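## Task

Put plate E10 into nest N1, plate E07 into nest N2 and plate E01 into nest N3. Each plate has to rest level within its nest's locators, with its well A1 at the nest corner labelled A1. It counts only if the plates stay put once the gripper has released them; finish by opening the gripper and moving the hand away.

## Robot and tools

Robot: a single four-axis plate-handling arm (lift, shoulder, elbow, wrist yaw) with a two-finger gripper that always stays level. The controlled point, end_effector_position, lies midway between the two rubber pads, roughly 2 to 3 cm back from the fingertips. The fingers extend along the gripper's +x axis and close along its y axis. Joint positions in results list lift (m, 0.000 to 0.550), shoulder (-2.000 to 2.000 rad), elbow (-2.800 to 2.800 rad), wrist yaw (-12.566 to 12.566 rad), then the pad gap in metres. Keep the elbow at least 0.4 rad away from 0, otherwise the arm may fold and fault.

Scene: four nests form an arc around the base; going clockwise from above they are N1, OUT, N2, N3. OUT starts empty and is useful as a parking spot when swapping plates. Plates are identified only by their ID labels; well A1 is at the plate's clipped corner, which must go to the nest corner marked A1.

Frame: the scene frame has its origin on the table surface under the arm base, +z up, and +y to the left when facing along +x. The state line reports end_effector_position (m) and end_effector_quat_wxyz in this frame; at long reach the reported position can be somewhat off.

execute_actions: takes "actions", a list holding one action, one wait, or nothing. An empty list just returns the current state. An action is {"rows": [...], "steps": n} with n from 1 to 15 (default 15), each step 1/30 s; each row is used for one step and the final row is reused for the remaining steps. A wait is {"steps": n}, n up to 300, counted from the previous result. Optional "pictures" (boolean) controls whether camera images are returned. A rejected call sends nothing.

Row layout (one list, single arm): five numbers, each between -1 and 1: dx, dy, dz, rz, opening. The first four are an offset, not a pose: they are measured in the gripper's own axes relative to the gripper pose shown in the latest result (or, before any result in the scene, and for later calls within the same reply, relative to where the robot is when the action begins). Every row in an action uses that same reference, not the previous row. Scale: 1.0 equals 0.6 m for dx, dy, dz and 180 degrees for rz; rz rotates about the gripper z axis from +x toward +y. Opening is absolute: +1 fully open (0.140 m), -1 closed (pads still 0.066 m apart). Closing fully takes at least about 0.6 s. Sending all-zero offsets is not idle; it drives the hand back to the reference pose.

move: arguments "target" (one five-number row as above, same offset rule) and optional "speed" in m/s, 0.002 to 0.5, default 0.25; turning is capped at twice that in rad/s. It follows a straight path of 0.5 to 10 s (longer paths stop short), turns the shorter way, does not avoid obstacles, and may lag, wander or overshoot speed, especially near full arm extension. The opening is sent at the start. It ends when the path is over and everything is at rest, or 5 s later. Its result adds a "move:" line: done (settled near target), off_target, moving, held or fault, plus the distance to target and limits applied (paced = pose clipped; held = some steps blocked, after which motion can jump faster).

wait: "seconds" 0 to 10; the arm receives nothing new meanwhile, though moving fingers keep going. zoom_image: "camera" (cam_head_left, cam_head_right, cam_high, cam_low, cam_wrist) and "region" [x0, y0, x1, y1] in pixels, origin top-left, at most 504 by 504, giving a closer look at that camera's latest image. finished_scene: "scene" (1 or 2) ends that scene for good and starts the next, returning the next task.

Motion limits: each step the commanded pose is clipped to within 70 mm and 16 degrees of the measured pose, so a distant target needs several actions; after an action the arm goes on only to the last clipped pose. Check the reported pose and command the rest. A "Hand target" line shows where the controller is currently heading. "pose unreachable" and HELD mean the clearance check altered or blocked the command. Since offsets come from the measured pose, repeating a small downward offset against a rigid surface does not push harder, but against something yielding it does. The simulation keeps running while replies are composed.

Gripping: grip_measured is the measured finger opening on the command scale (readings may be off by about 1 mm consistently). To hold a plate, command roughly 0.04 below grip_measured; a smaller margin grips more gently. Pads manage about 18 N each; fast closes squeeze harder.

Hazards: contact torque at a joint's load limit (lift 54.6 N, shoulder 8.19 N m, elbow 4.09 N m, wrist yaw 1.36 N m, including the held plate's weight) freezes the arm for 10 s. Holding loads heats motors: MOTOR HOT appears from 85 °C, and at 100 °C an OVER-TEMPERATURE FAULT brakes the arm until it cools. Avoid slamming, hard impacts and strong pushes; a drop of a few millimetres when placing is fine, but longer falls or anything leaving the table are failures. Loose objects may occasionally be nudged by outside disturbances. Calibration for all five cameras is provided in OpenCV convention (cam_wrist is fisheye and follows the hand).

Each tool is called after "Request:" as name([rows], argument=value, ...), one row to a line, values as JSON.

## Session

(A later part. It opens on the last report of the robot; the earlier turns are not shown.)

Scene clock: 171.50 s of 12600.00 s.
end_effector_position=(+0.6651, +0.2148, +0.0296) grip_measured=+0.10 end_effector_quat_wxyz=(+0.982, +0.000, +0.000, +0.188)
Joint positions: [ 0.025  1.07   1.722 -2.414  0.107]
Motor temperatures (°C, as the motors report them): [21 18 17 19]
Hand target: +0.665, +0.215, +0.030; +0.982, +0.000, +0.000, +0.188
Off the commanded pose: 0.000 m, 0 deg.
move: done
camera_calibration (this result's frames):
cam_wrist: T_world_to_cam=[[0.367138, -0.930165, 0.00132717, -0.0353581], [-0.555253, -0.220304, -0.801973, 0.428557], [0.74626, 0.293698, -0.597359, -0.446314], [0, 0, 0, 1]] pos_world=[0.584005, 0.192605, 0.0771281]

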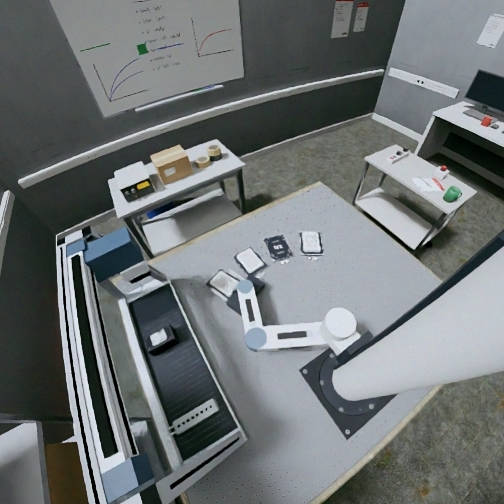

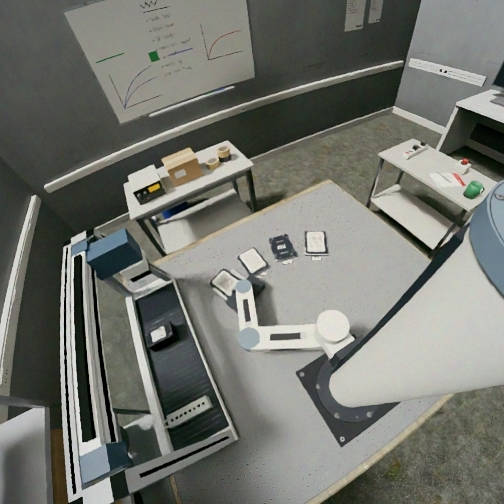

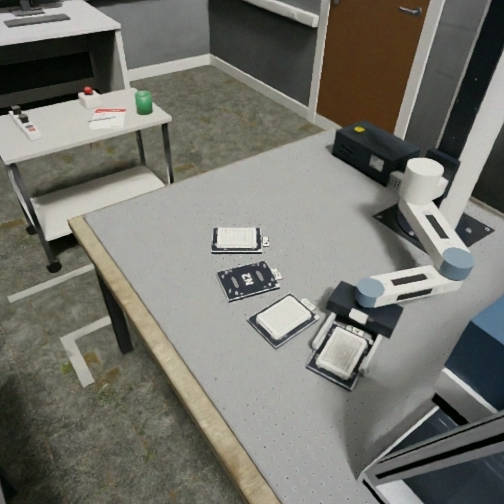

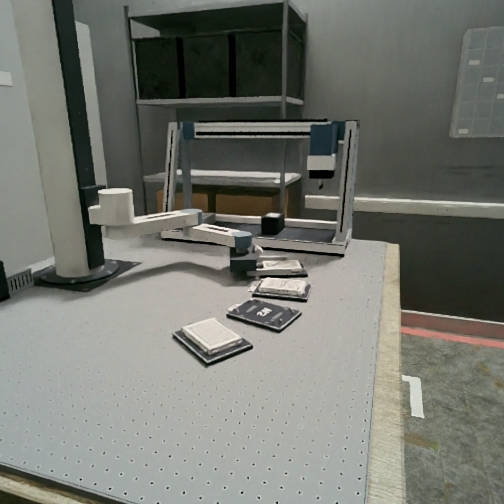

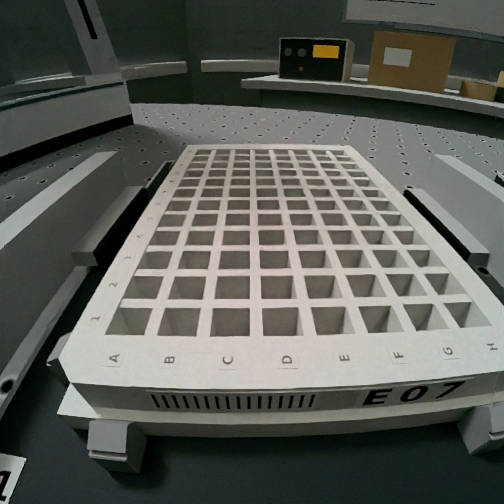

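Request:
move(target=[0.0027,0,-0.001,0.0017,-0.35])

Request:
move(target=[0,0,0,0,-0.51])

Request:
move(target=[0,0,0.07,0,-0.51], speed=0.12)

Request:
move(target=[-0.150,-0.5735,0,-0.2043,-0.51], speed=0.35)

Request:
move(target=[0,0,-0.05,0,-0.51], speed=0.1)

Scene clock: 181.30 s of 12600.00 s.
end_effector_position=(+0.6666, +0.2154, +0.0291) grip_measured=-0.35 end_effector_quat_wxyz=(+0.982, +0.000, +0.000, +0.190)
Joint positions: [ 0.024  1.064  1.731 -2.412  0.09 ]
Motor temperatures (°C, as the motors report them): [21 18 17 19]
Hand target: +0.667, +0.215, +0.029; +0.982, +0.000, +0.000, +0.190
Off the commanded pose: 0.000 m, 0 deg.
After step 90, 6.10 s passed at rest.
move: done
camera_calibration (this result's frames):
cam_wrist: T_world_to_cam=[[0.371838, -0.928297, 0.00132717, -0.0388943], [-0.554132, -0.22311, -0.801973, 0.428916], [0.744765, 0.297469, -0.597359, -0.447745], [0, 0, 0, 1]] pos_world=[0.585603, 0.19278, 0.0765665]

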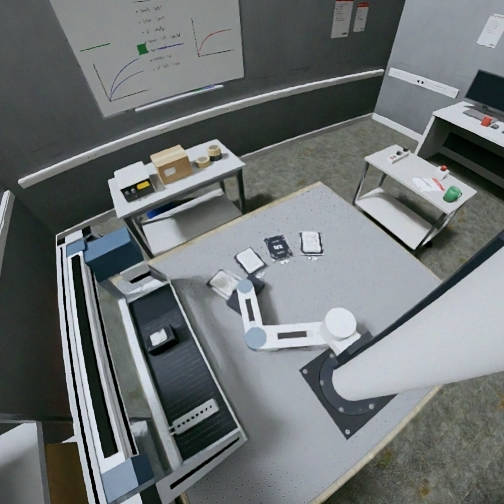

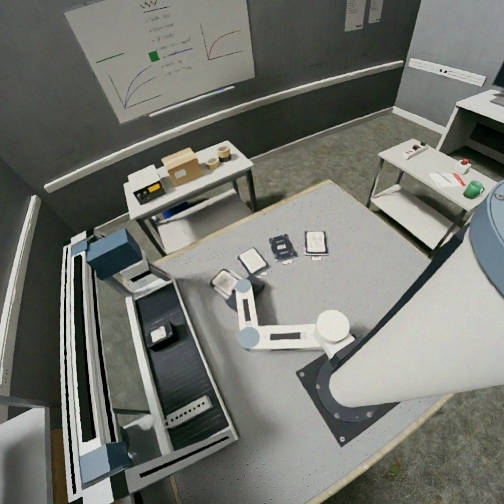

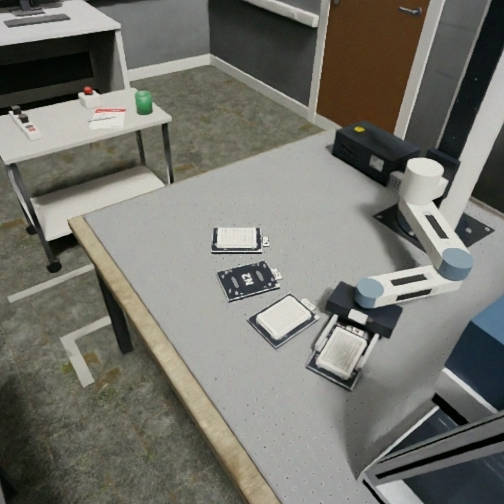

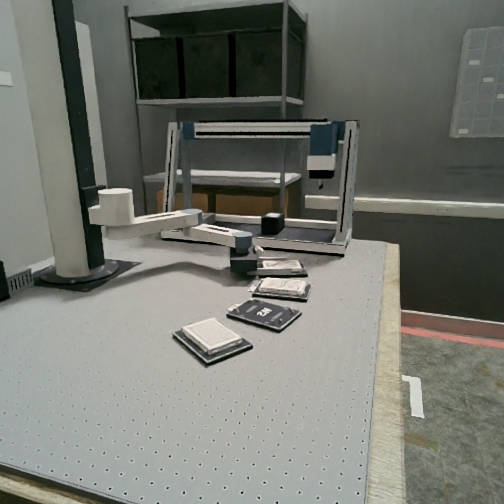

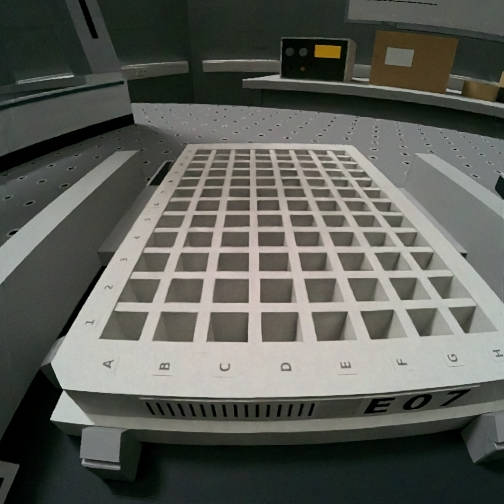

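Scene clock: 181.80 s of 12600.00 s.
end_effector_position=(+0.6666, +0.2156, +0.0291) grip_measured=-0.46 end_effector_quat_wxyz=(+0.982, +0.000, +0.000, +0.190)
Joint positions: [ 0.024  1.064  1.731 -2.412  0.086]
Motor temperatures (°C, as the motors report them): [21 18 17 19]
Hand target: +0.667, +0.215, +0.029; +0.982, +0.000, +0.000, +0.190
Off the commanded pose: 0.000 m, 0 deg.
move: done
camera_calibration (this result's frames):
cam_wrist: T_world_to_cam=[[0.372603, -0.92799, 0.00132717, -0.0392451], [-0.553948, -0.223566, -0.801973, 0.42891], [0.744519, 0.298083, -0.597359, -0.447737], [0, 0, 0, 1]] pos_world=[0.585565, 0.192933, 0.0765665]

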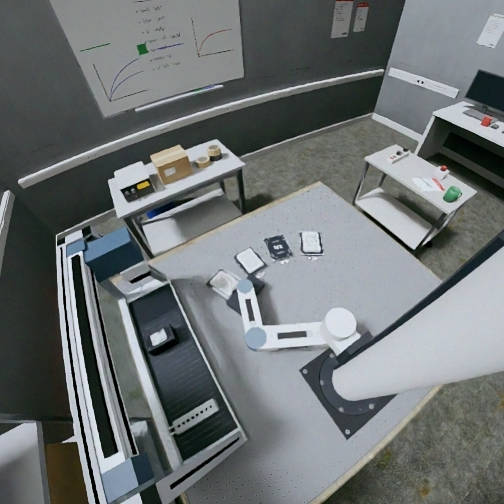

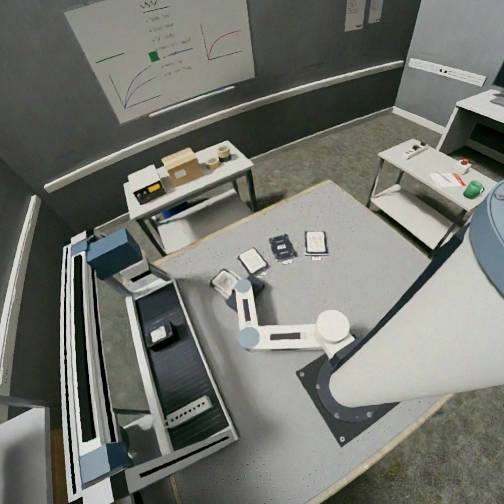

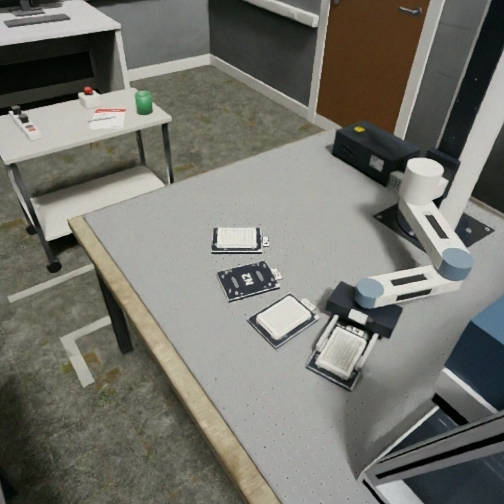

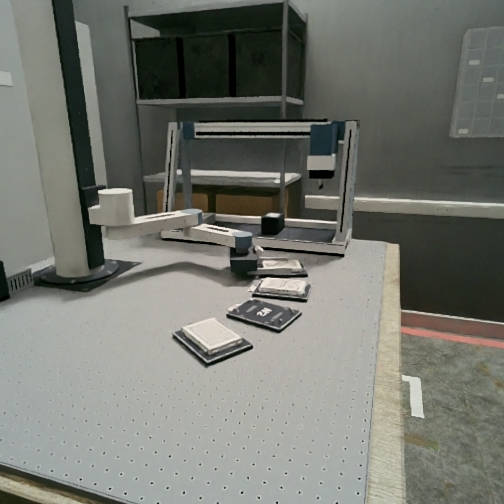

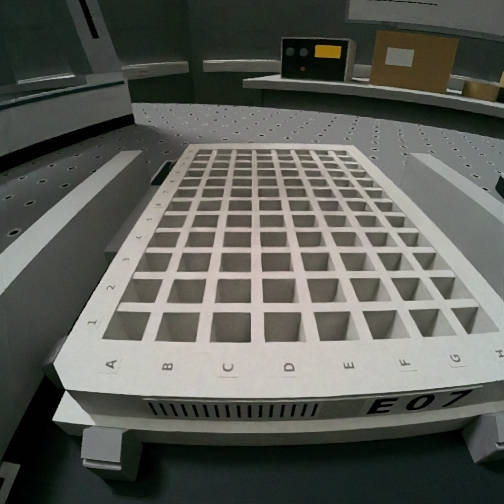

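Scene clock: 182.53 s of 12600.00 s.
end_effector_position=(+0.6666, +0.2156, +0.0711) grip_measured=-0.46 end_effector_quat_wxyz=(+0.982, +0.000, +0.000, +0.190)
Joint positions: [ 0.066  1.064  1.731 -2.412  0.086]
Motor temperatures (°C, as the motors report them): [21 18 17 19]
Hand target: +0.667, +0.216, +0.071; +0.982, +0.000, +0.000, +0.190
Off the commanded pose: 0.000 m, 0 deg.
move: done
camera_calibration (this result's frames):
cam_wrist: T_world_to_cam=[[0.37264, -0.927975, 0.00132717, -0.0393134], [-0.553939, -0.223588, -0.801973, 0.462617], [0.744507, 0.298112, -0.597359, -0.422633], [0, 0, 0, 1]] pos_world=[0.585564, 0.192946, 0.118594]

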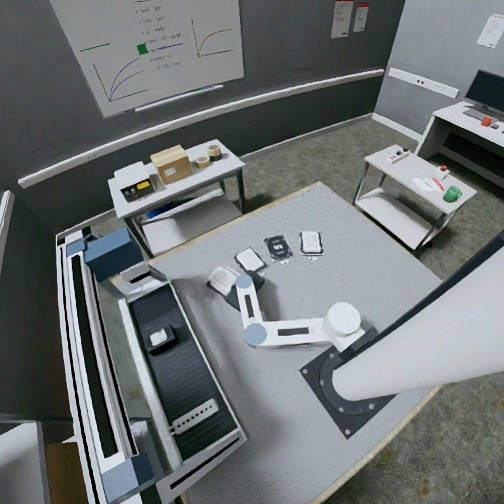

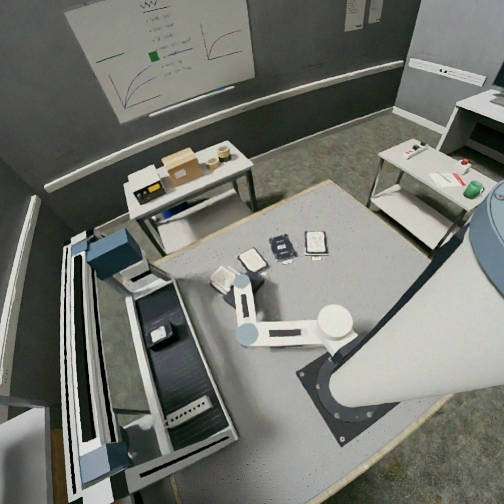

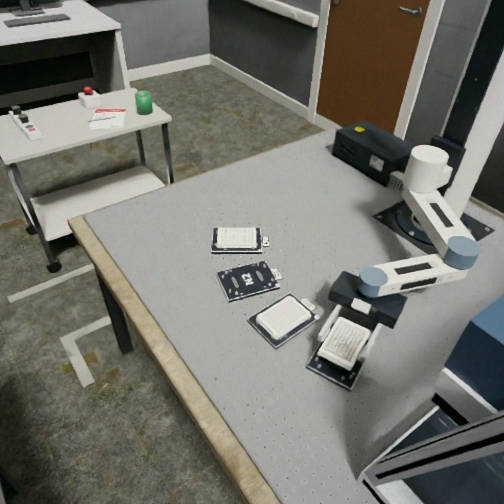

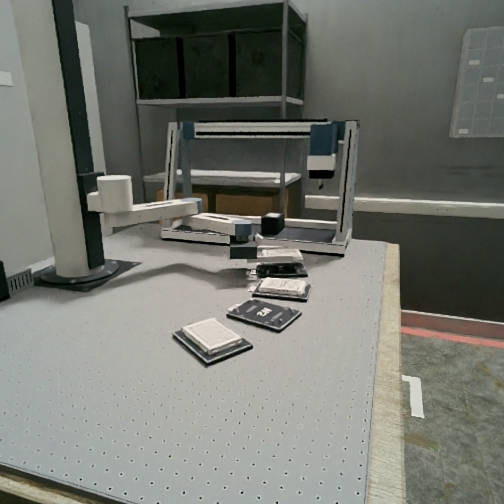

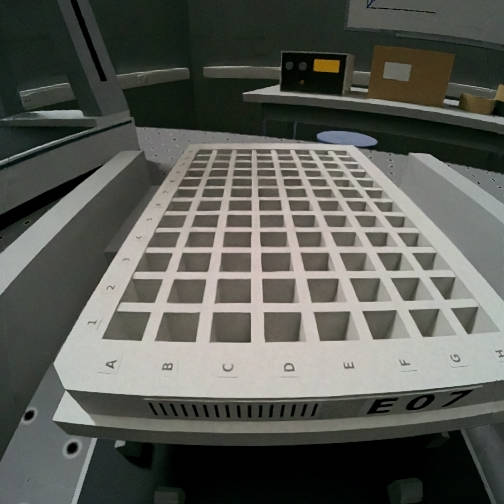

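Scene clock: 184.03 s of 12600.00 s.
end_effector_position=(+0.7116, -0.1373, +0.0711) grip_measured=-0.46 end_effector_quat_wxyz=(+0.992, +0.000, +0.000, -0.129)
Joint positions: [ 0.066  0.346  1.836 -2.441  0.086]
Motor temperatures (°C, as the motors report them): [21 18 17 19]
Hand target: +0.712, -0.137, +0.071; +0.992, +0.000, +0.000, -0.129
Off the commanded pose: 0.000 m, 0 deg.
move: done
camera_calibration (this result's frames):
cam_wrist: T_world_to_cam=[[-0.257077, -0.96639, 0.00132717, 0.0592583], [-0.577557, 0.152539, -0.801973, 0.477083], [0.774816, -0.206936, -0.597359, -0.441843], [0, 0, 0, 1]] pos_world=[0.633123, -0.10694, 0.11859]

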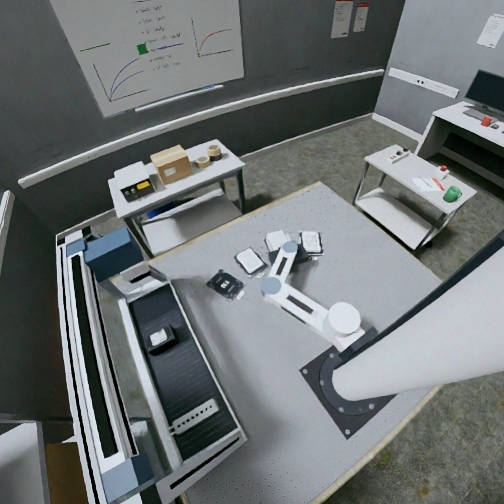

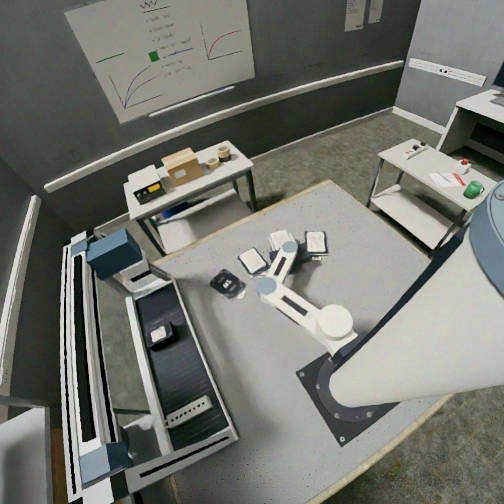

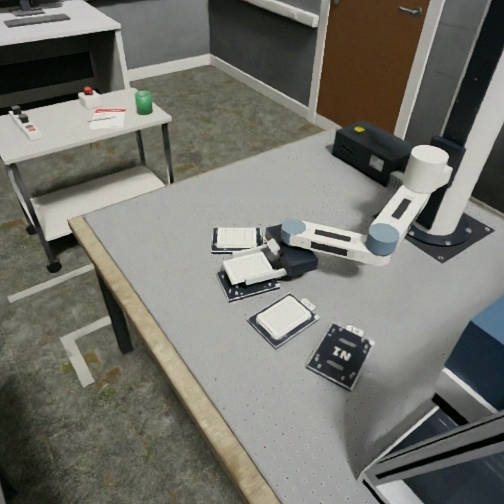

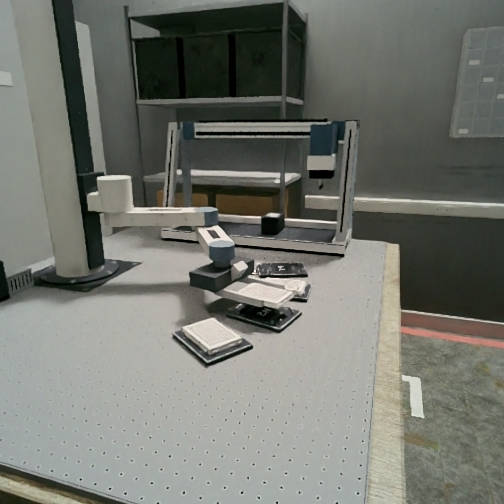

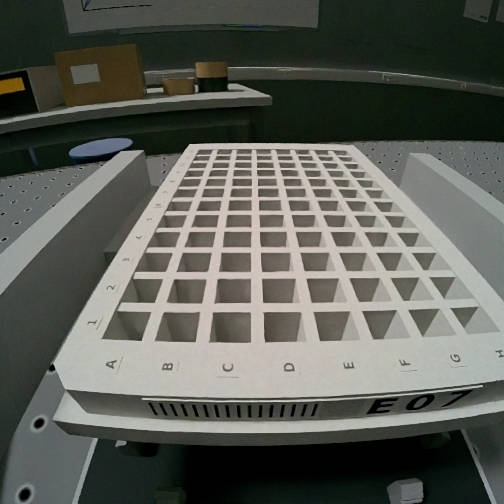

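Scene clock: 184.73 s of 12600.00 s.
end_effector_position=(+0.7116, -0.1373, +0.0410) grip_measured=-0.46 end_effector_quat_wxyz=(+0.992, +0.000, +0.000, -0.129)
Joint positions: [ 0.036  0.346  1.836 -2.441  0.086]
Motor temperatures (°C, as the motors report them): [21 18 17 19]
Hand target: +0.712, -0.137, +0.041; +0.992, +0.000, +0.000, -0.129
Off the commanded pose: 0.000 m, 0 deg.
move: done
camera_calibration (this result's frames):
cam_wrist: T_world_to_cam=[[-0.257118, -0.966379, 0.00132717, 0.0593115], [-0.57755, 0.152564, -0.801973, 0.452978], [0.774807, -0.206968, -0.597359, -0.459791], [0, 0, 0, 1]] pos_world=[0.633117, -0.106953, 0.0885368]

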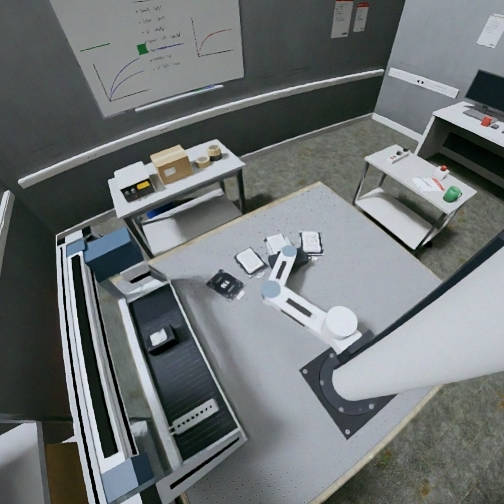

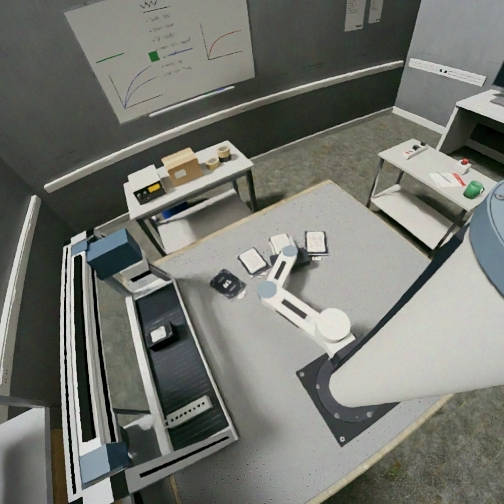

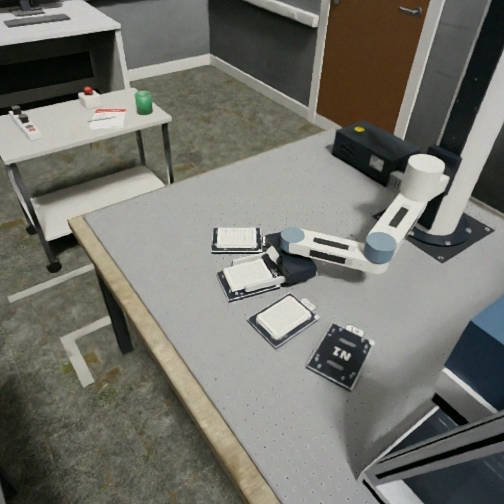

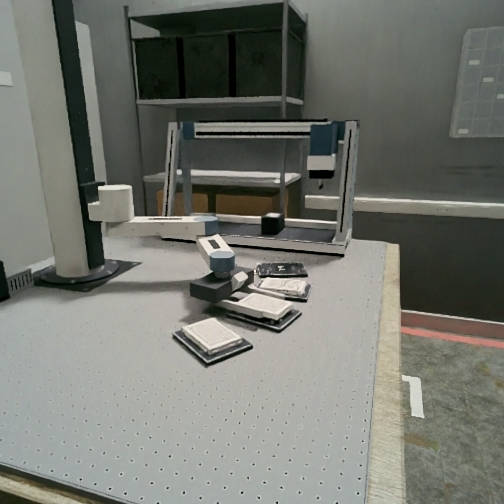

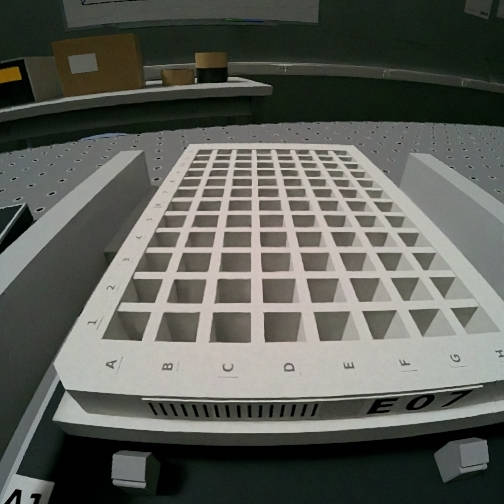

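Request:
move(target=[0,0,-0.019,0,-0.51], speed=0.03)

Request:
move(target=[0,0,0,0,0.1])

Request:
move(target=[0,0,0.05,0,0.1], speed=0.2)

Request:
move(target=[-0.068,0.289,0,0.0989,0.1], speed=0.35)

Request:
move(target=[0,0,-0.051,0,0.0], speed=0.1)

Scene clock: 196.57 s of 12600.00 s.
end_effector_position=(+0.7116, -0.1373, +0.0296) grip_measured=-0.46 end_effector_quat_wxyz=(+0.992, +0.000, +0.000, -0.129)
Joint positions: [ 0.025  0.346  1.836 -2.441  0.086]
Motor temperatures (°C, as the motors report them): [21 18 17 19]
Hand target: +0.712, -0.137, +0.030; +0.992, +0.000, +0.000, -0.129
Off the commanded pose: 0.000 m, 0 deg.
After step 90, 8.13 s passed at rest.
move: done
camera_calibration (this result's frames):
cam_wrist: T_world_to_cam=[[-0.257126, -0.966377, 0.00132717, 0.0593297], [-0.577549, 0.152568, -0.801973, 0.443792], [0.774806, -0.206974, -0.597359, -0.466631], [0, 0, 0, 1]] pos_world=[0.633115, -0.106954, 0.0770835]

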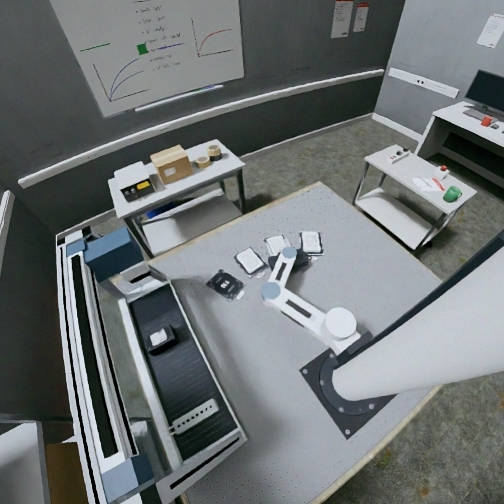

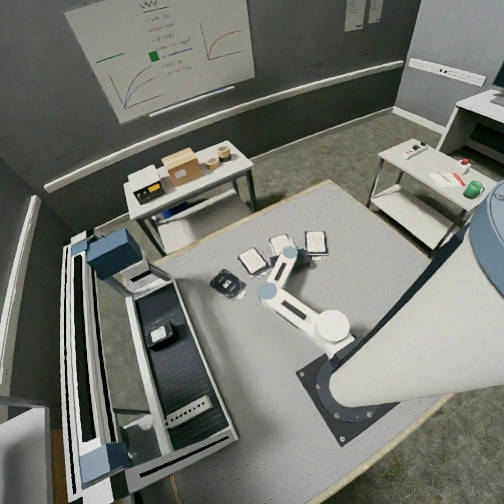

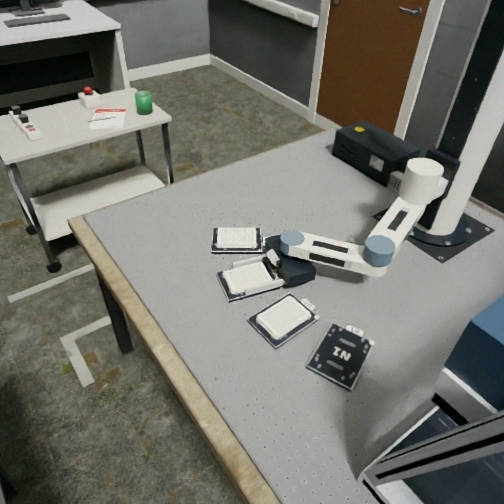

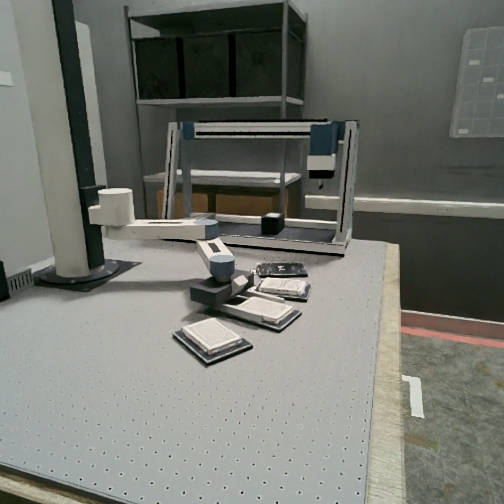

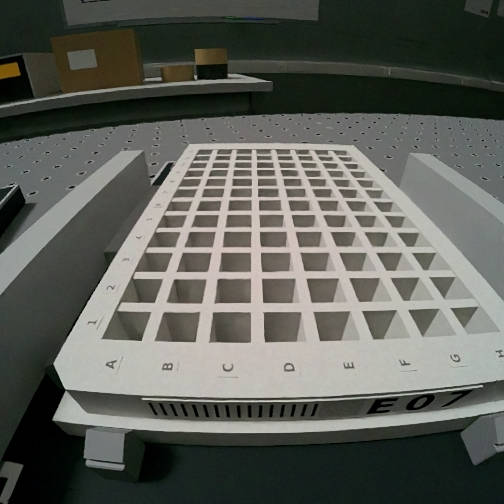

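Scene clock: 197.07 s of 12600.00 s.
end_effector_position=(+0.7116, -0.1373, +0.0296) grip_measured=+0.10 end_effector_quat_wxyz=(+0.992, +0.000, +0.000, -0.129)
Joint positions: [ 0.025  0.346  1.836 -2.441  0.107]
Motor temperatures (°C, as the motors report them): [21 18 17 19]
Hand target: +0.712, -0.137, +0.030; +0.992, +0.000, +0.000, -0.129
Off the commanded pose: 0.000 m, 0 deg.
move: done
camera_calibration (this result's frames):
cam_wrist: T_world_to_cam=[[-0.25713, -0.966376, 0.00132717, 0.0593321], [-0.577548, 0.152571, -0.801973, 0.443791], [0.774805, -0.206978, -0.597359, -0.466631], [0, 0, 0, 1]] pos_world=[0.633115, -0.106955, 0.0770834]

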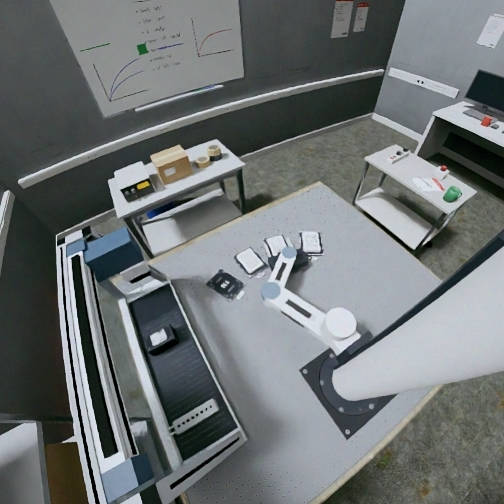

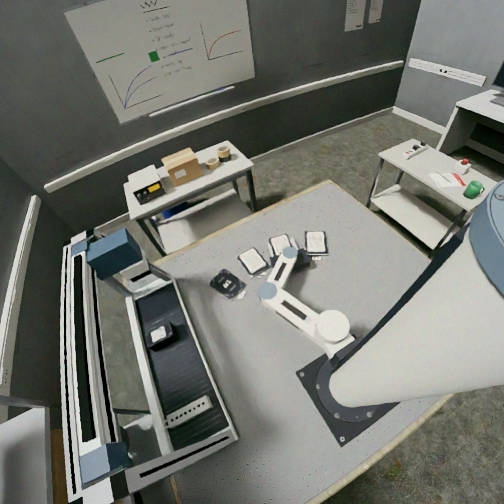

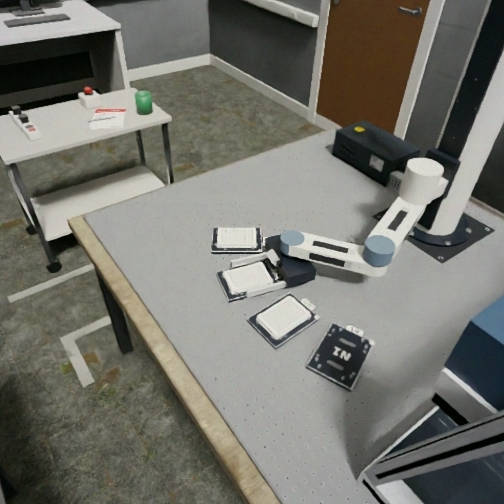

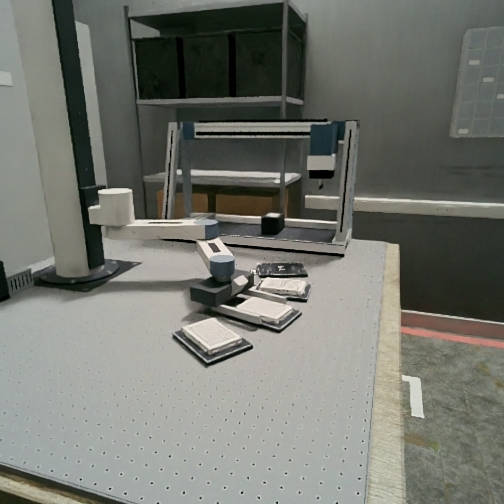

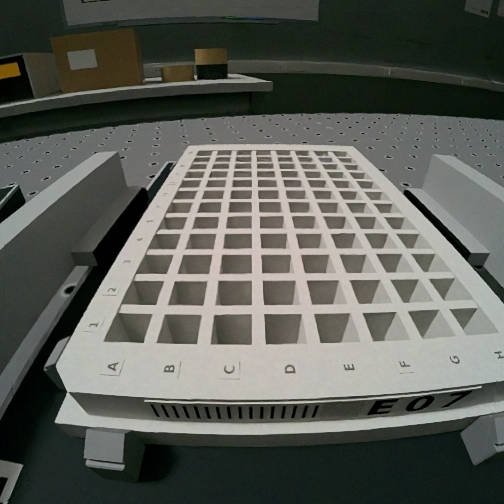

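Scene clock: 197.77 s of 12600.00 s.
end_effector_position=(+0.7116, -0.1373, +0.0596) grip_measured=+0.10 end_effector_quat_wxyz=(+0.992, +0.000, +0.000, -0.129)
Joint positions: [ 0.055  0.346  1.836 -2.441  0.107]
Motor temperatures (°C, as the motors report them): [21 18 17 19]
Hand target: +0.712, -0.137, +0.060; +0.992, +0.000, +0.000, -0.129
Off the commanded pose: 0.000 m, 0 deg.
move: done
camera_calibration (this result's frames):
cam_wrist: T_world_to_cam=[[-0.257097, -0.966385, 0.00132717, 0.0592788], [-0.577553, 0.152551, -0.801973, 0.467887], [0.774812, -0.206952, -0.597359, -0.448691], [0, 0, 0, 1]] pos_world=[0.633121, -0.106948, 0.107124]

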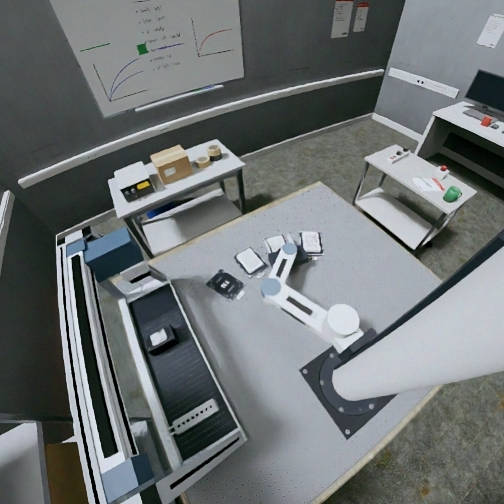

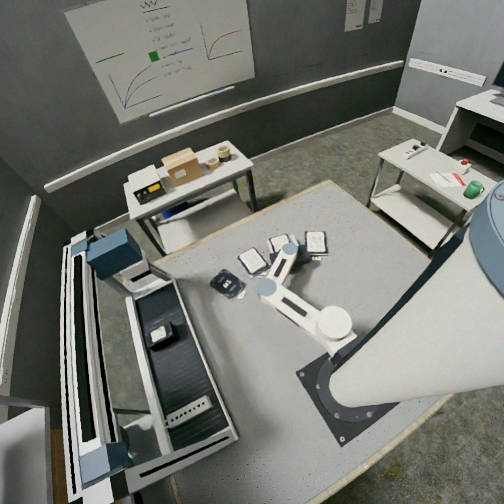

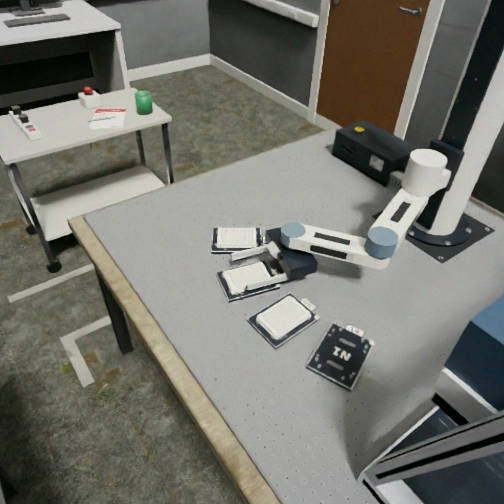

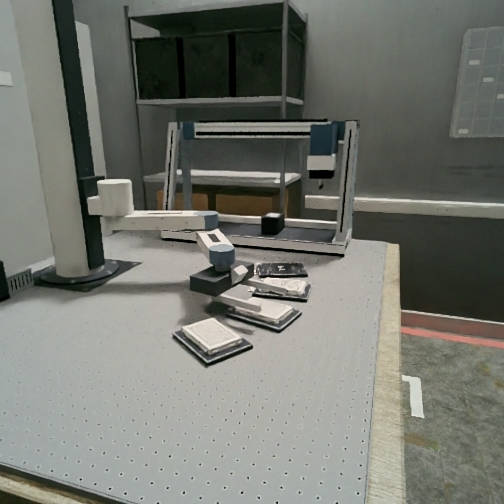

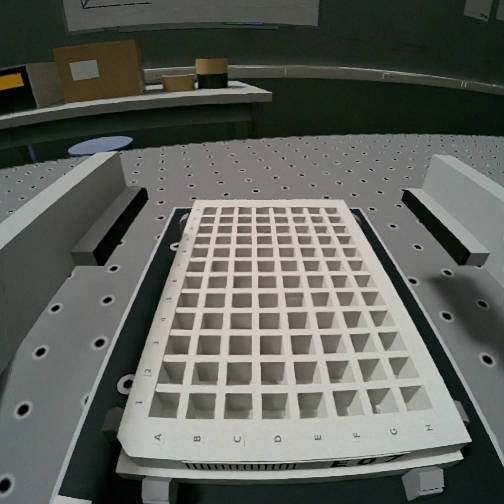

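Scene clock: 198.70 s of 12600.00 s.
end_effector_position=(+0.7166, +0.0410, +0.0596) grip_measured=+0.10 end_effector_quat_wxyz=(+1.000, +0.000, +0.000, +0.026)
Joint positions: [ 0.055  0.707  1.77  -2.423  0.107]
Motor temperatures (°C, as the motors report them): [21 18 17 19]
Hand target: +0.717, +0.041, +0.060; +1.000, +0.000, +0.000, +0.026
Off the commanded pose: 0.000 m, 0 deg.
move: done
camera_calibration (this result's frames):
cam_wrist: T_world_to_cam=[[0.051299, -0.998682, 0.00132717, 0.0131686], [-0.596519, -0.0317069, -0.801973, 0.464712], [0.800958, 0.0403487, -0.597359, -0.444532], [0, 0, 0, 1]] pos_world=[0.632585, 0.0458221, 0.107124]

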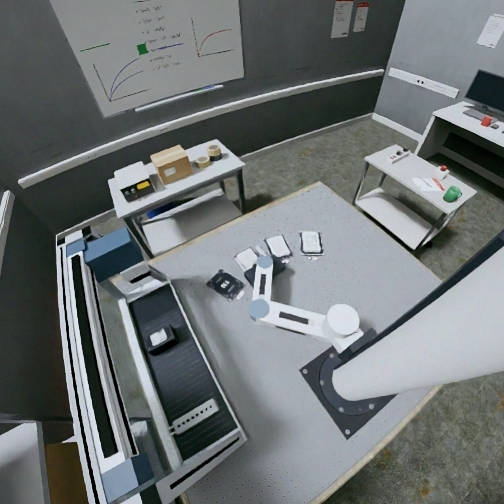

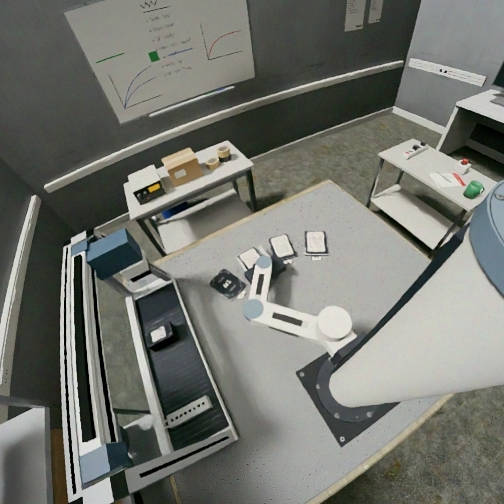

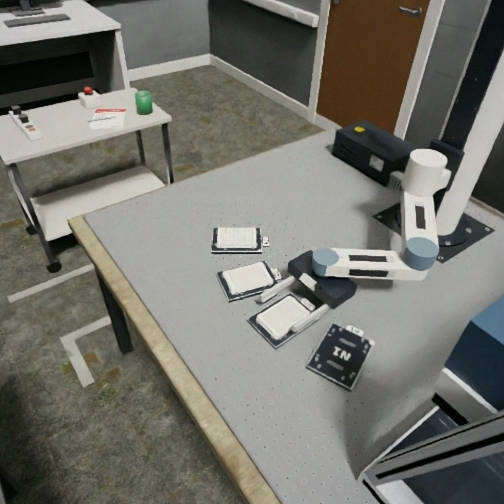

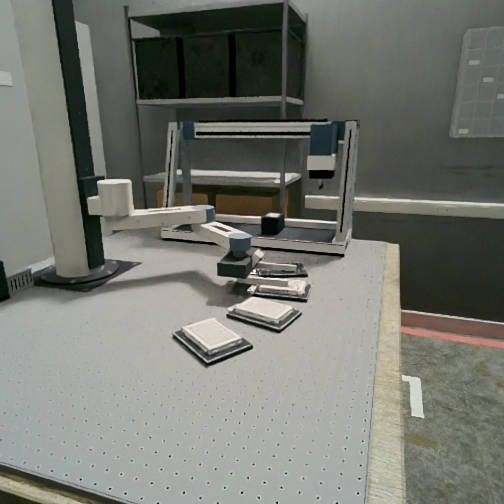

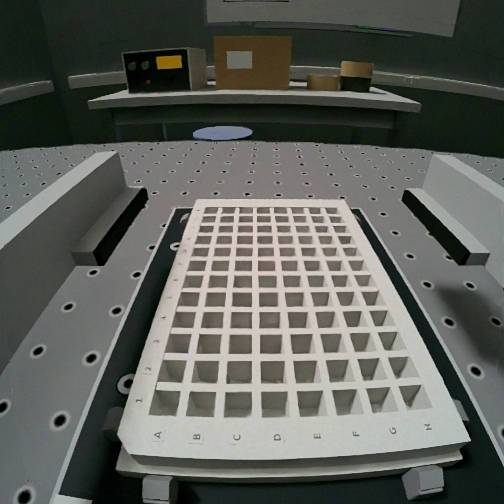

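Scene clock: 199.40 s of 12600.00 s.
end_effector_position=(+0.7165, +0.0410, +0.0290) grip_measured=+0.00 end_effector_quat_wxyz=(+1.000, +0.000, +0.000, +0.026)
Joint positions: [ 0.024  0.707  1.769 -2.423  0.103]
Motor temperatures (°C, as the motors report them): [21 18 17 19]
Hand target: +0.717, +0.041, +0.029; +1.000, +0.000, +0.000, +0.026
Off the commanded pose: 0.000 m, 0 deg.
move: done
camera_calibration (this result's frames):
cam_wrist: T_world_to_cam=[[0.0512844, -0.998683, 0.00132717, 0.0132187], [-0.596519, -0.0316982, -0.801973, 0.440136], [0.800959, 0.040337, -0.597359, -0.462831], [0, 0, 0, 1]] pos_world=[0.63258, 0.0458221, 0.0764829]

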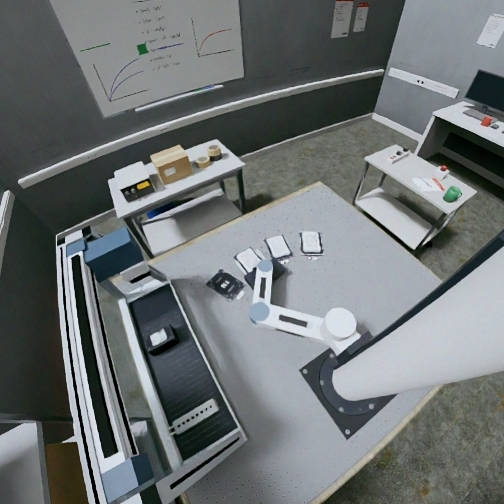

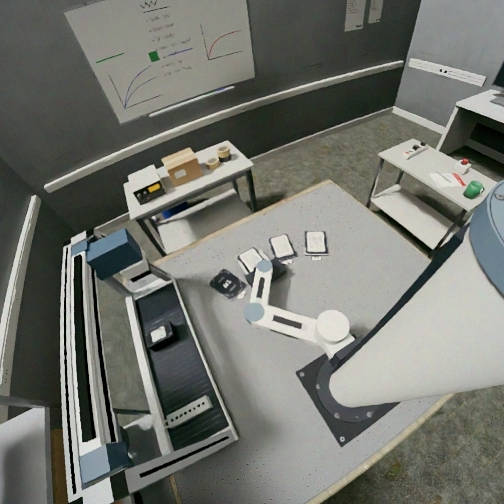

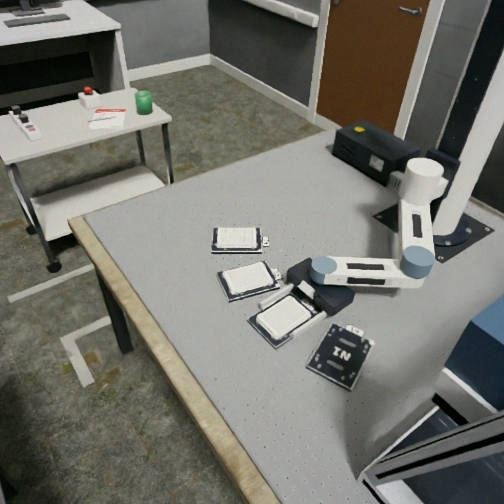

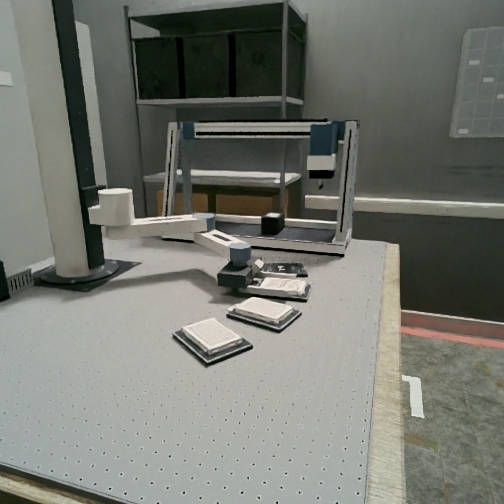

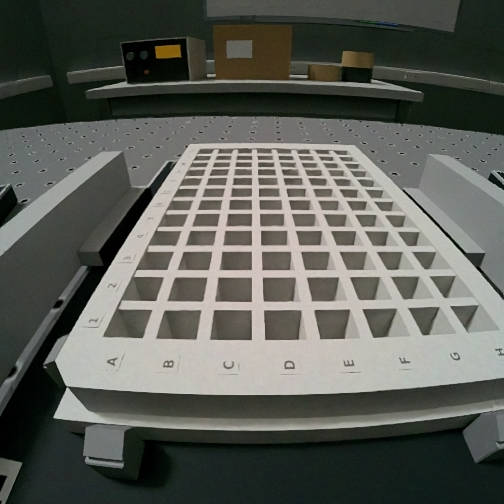

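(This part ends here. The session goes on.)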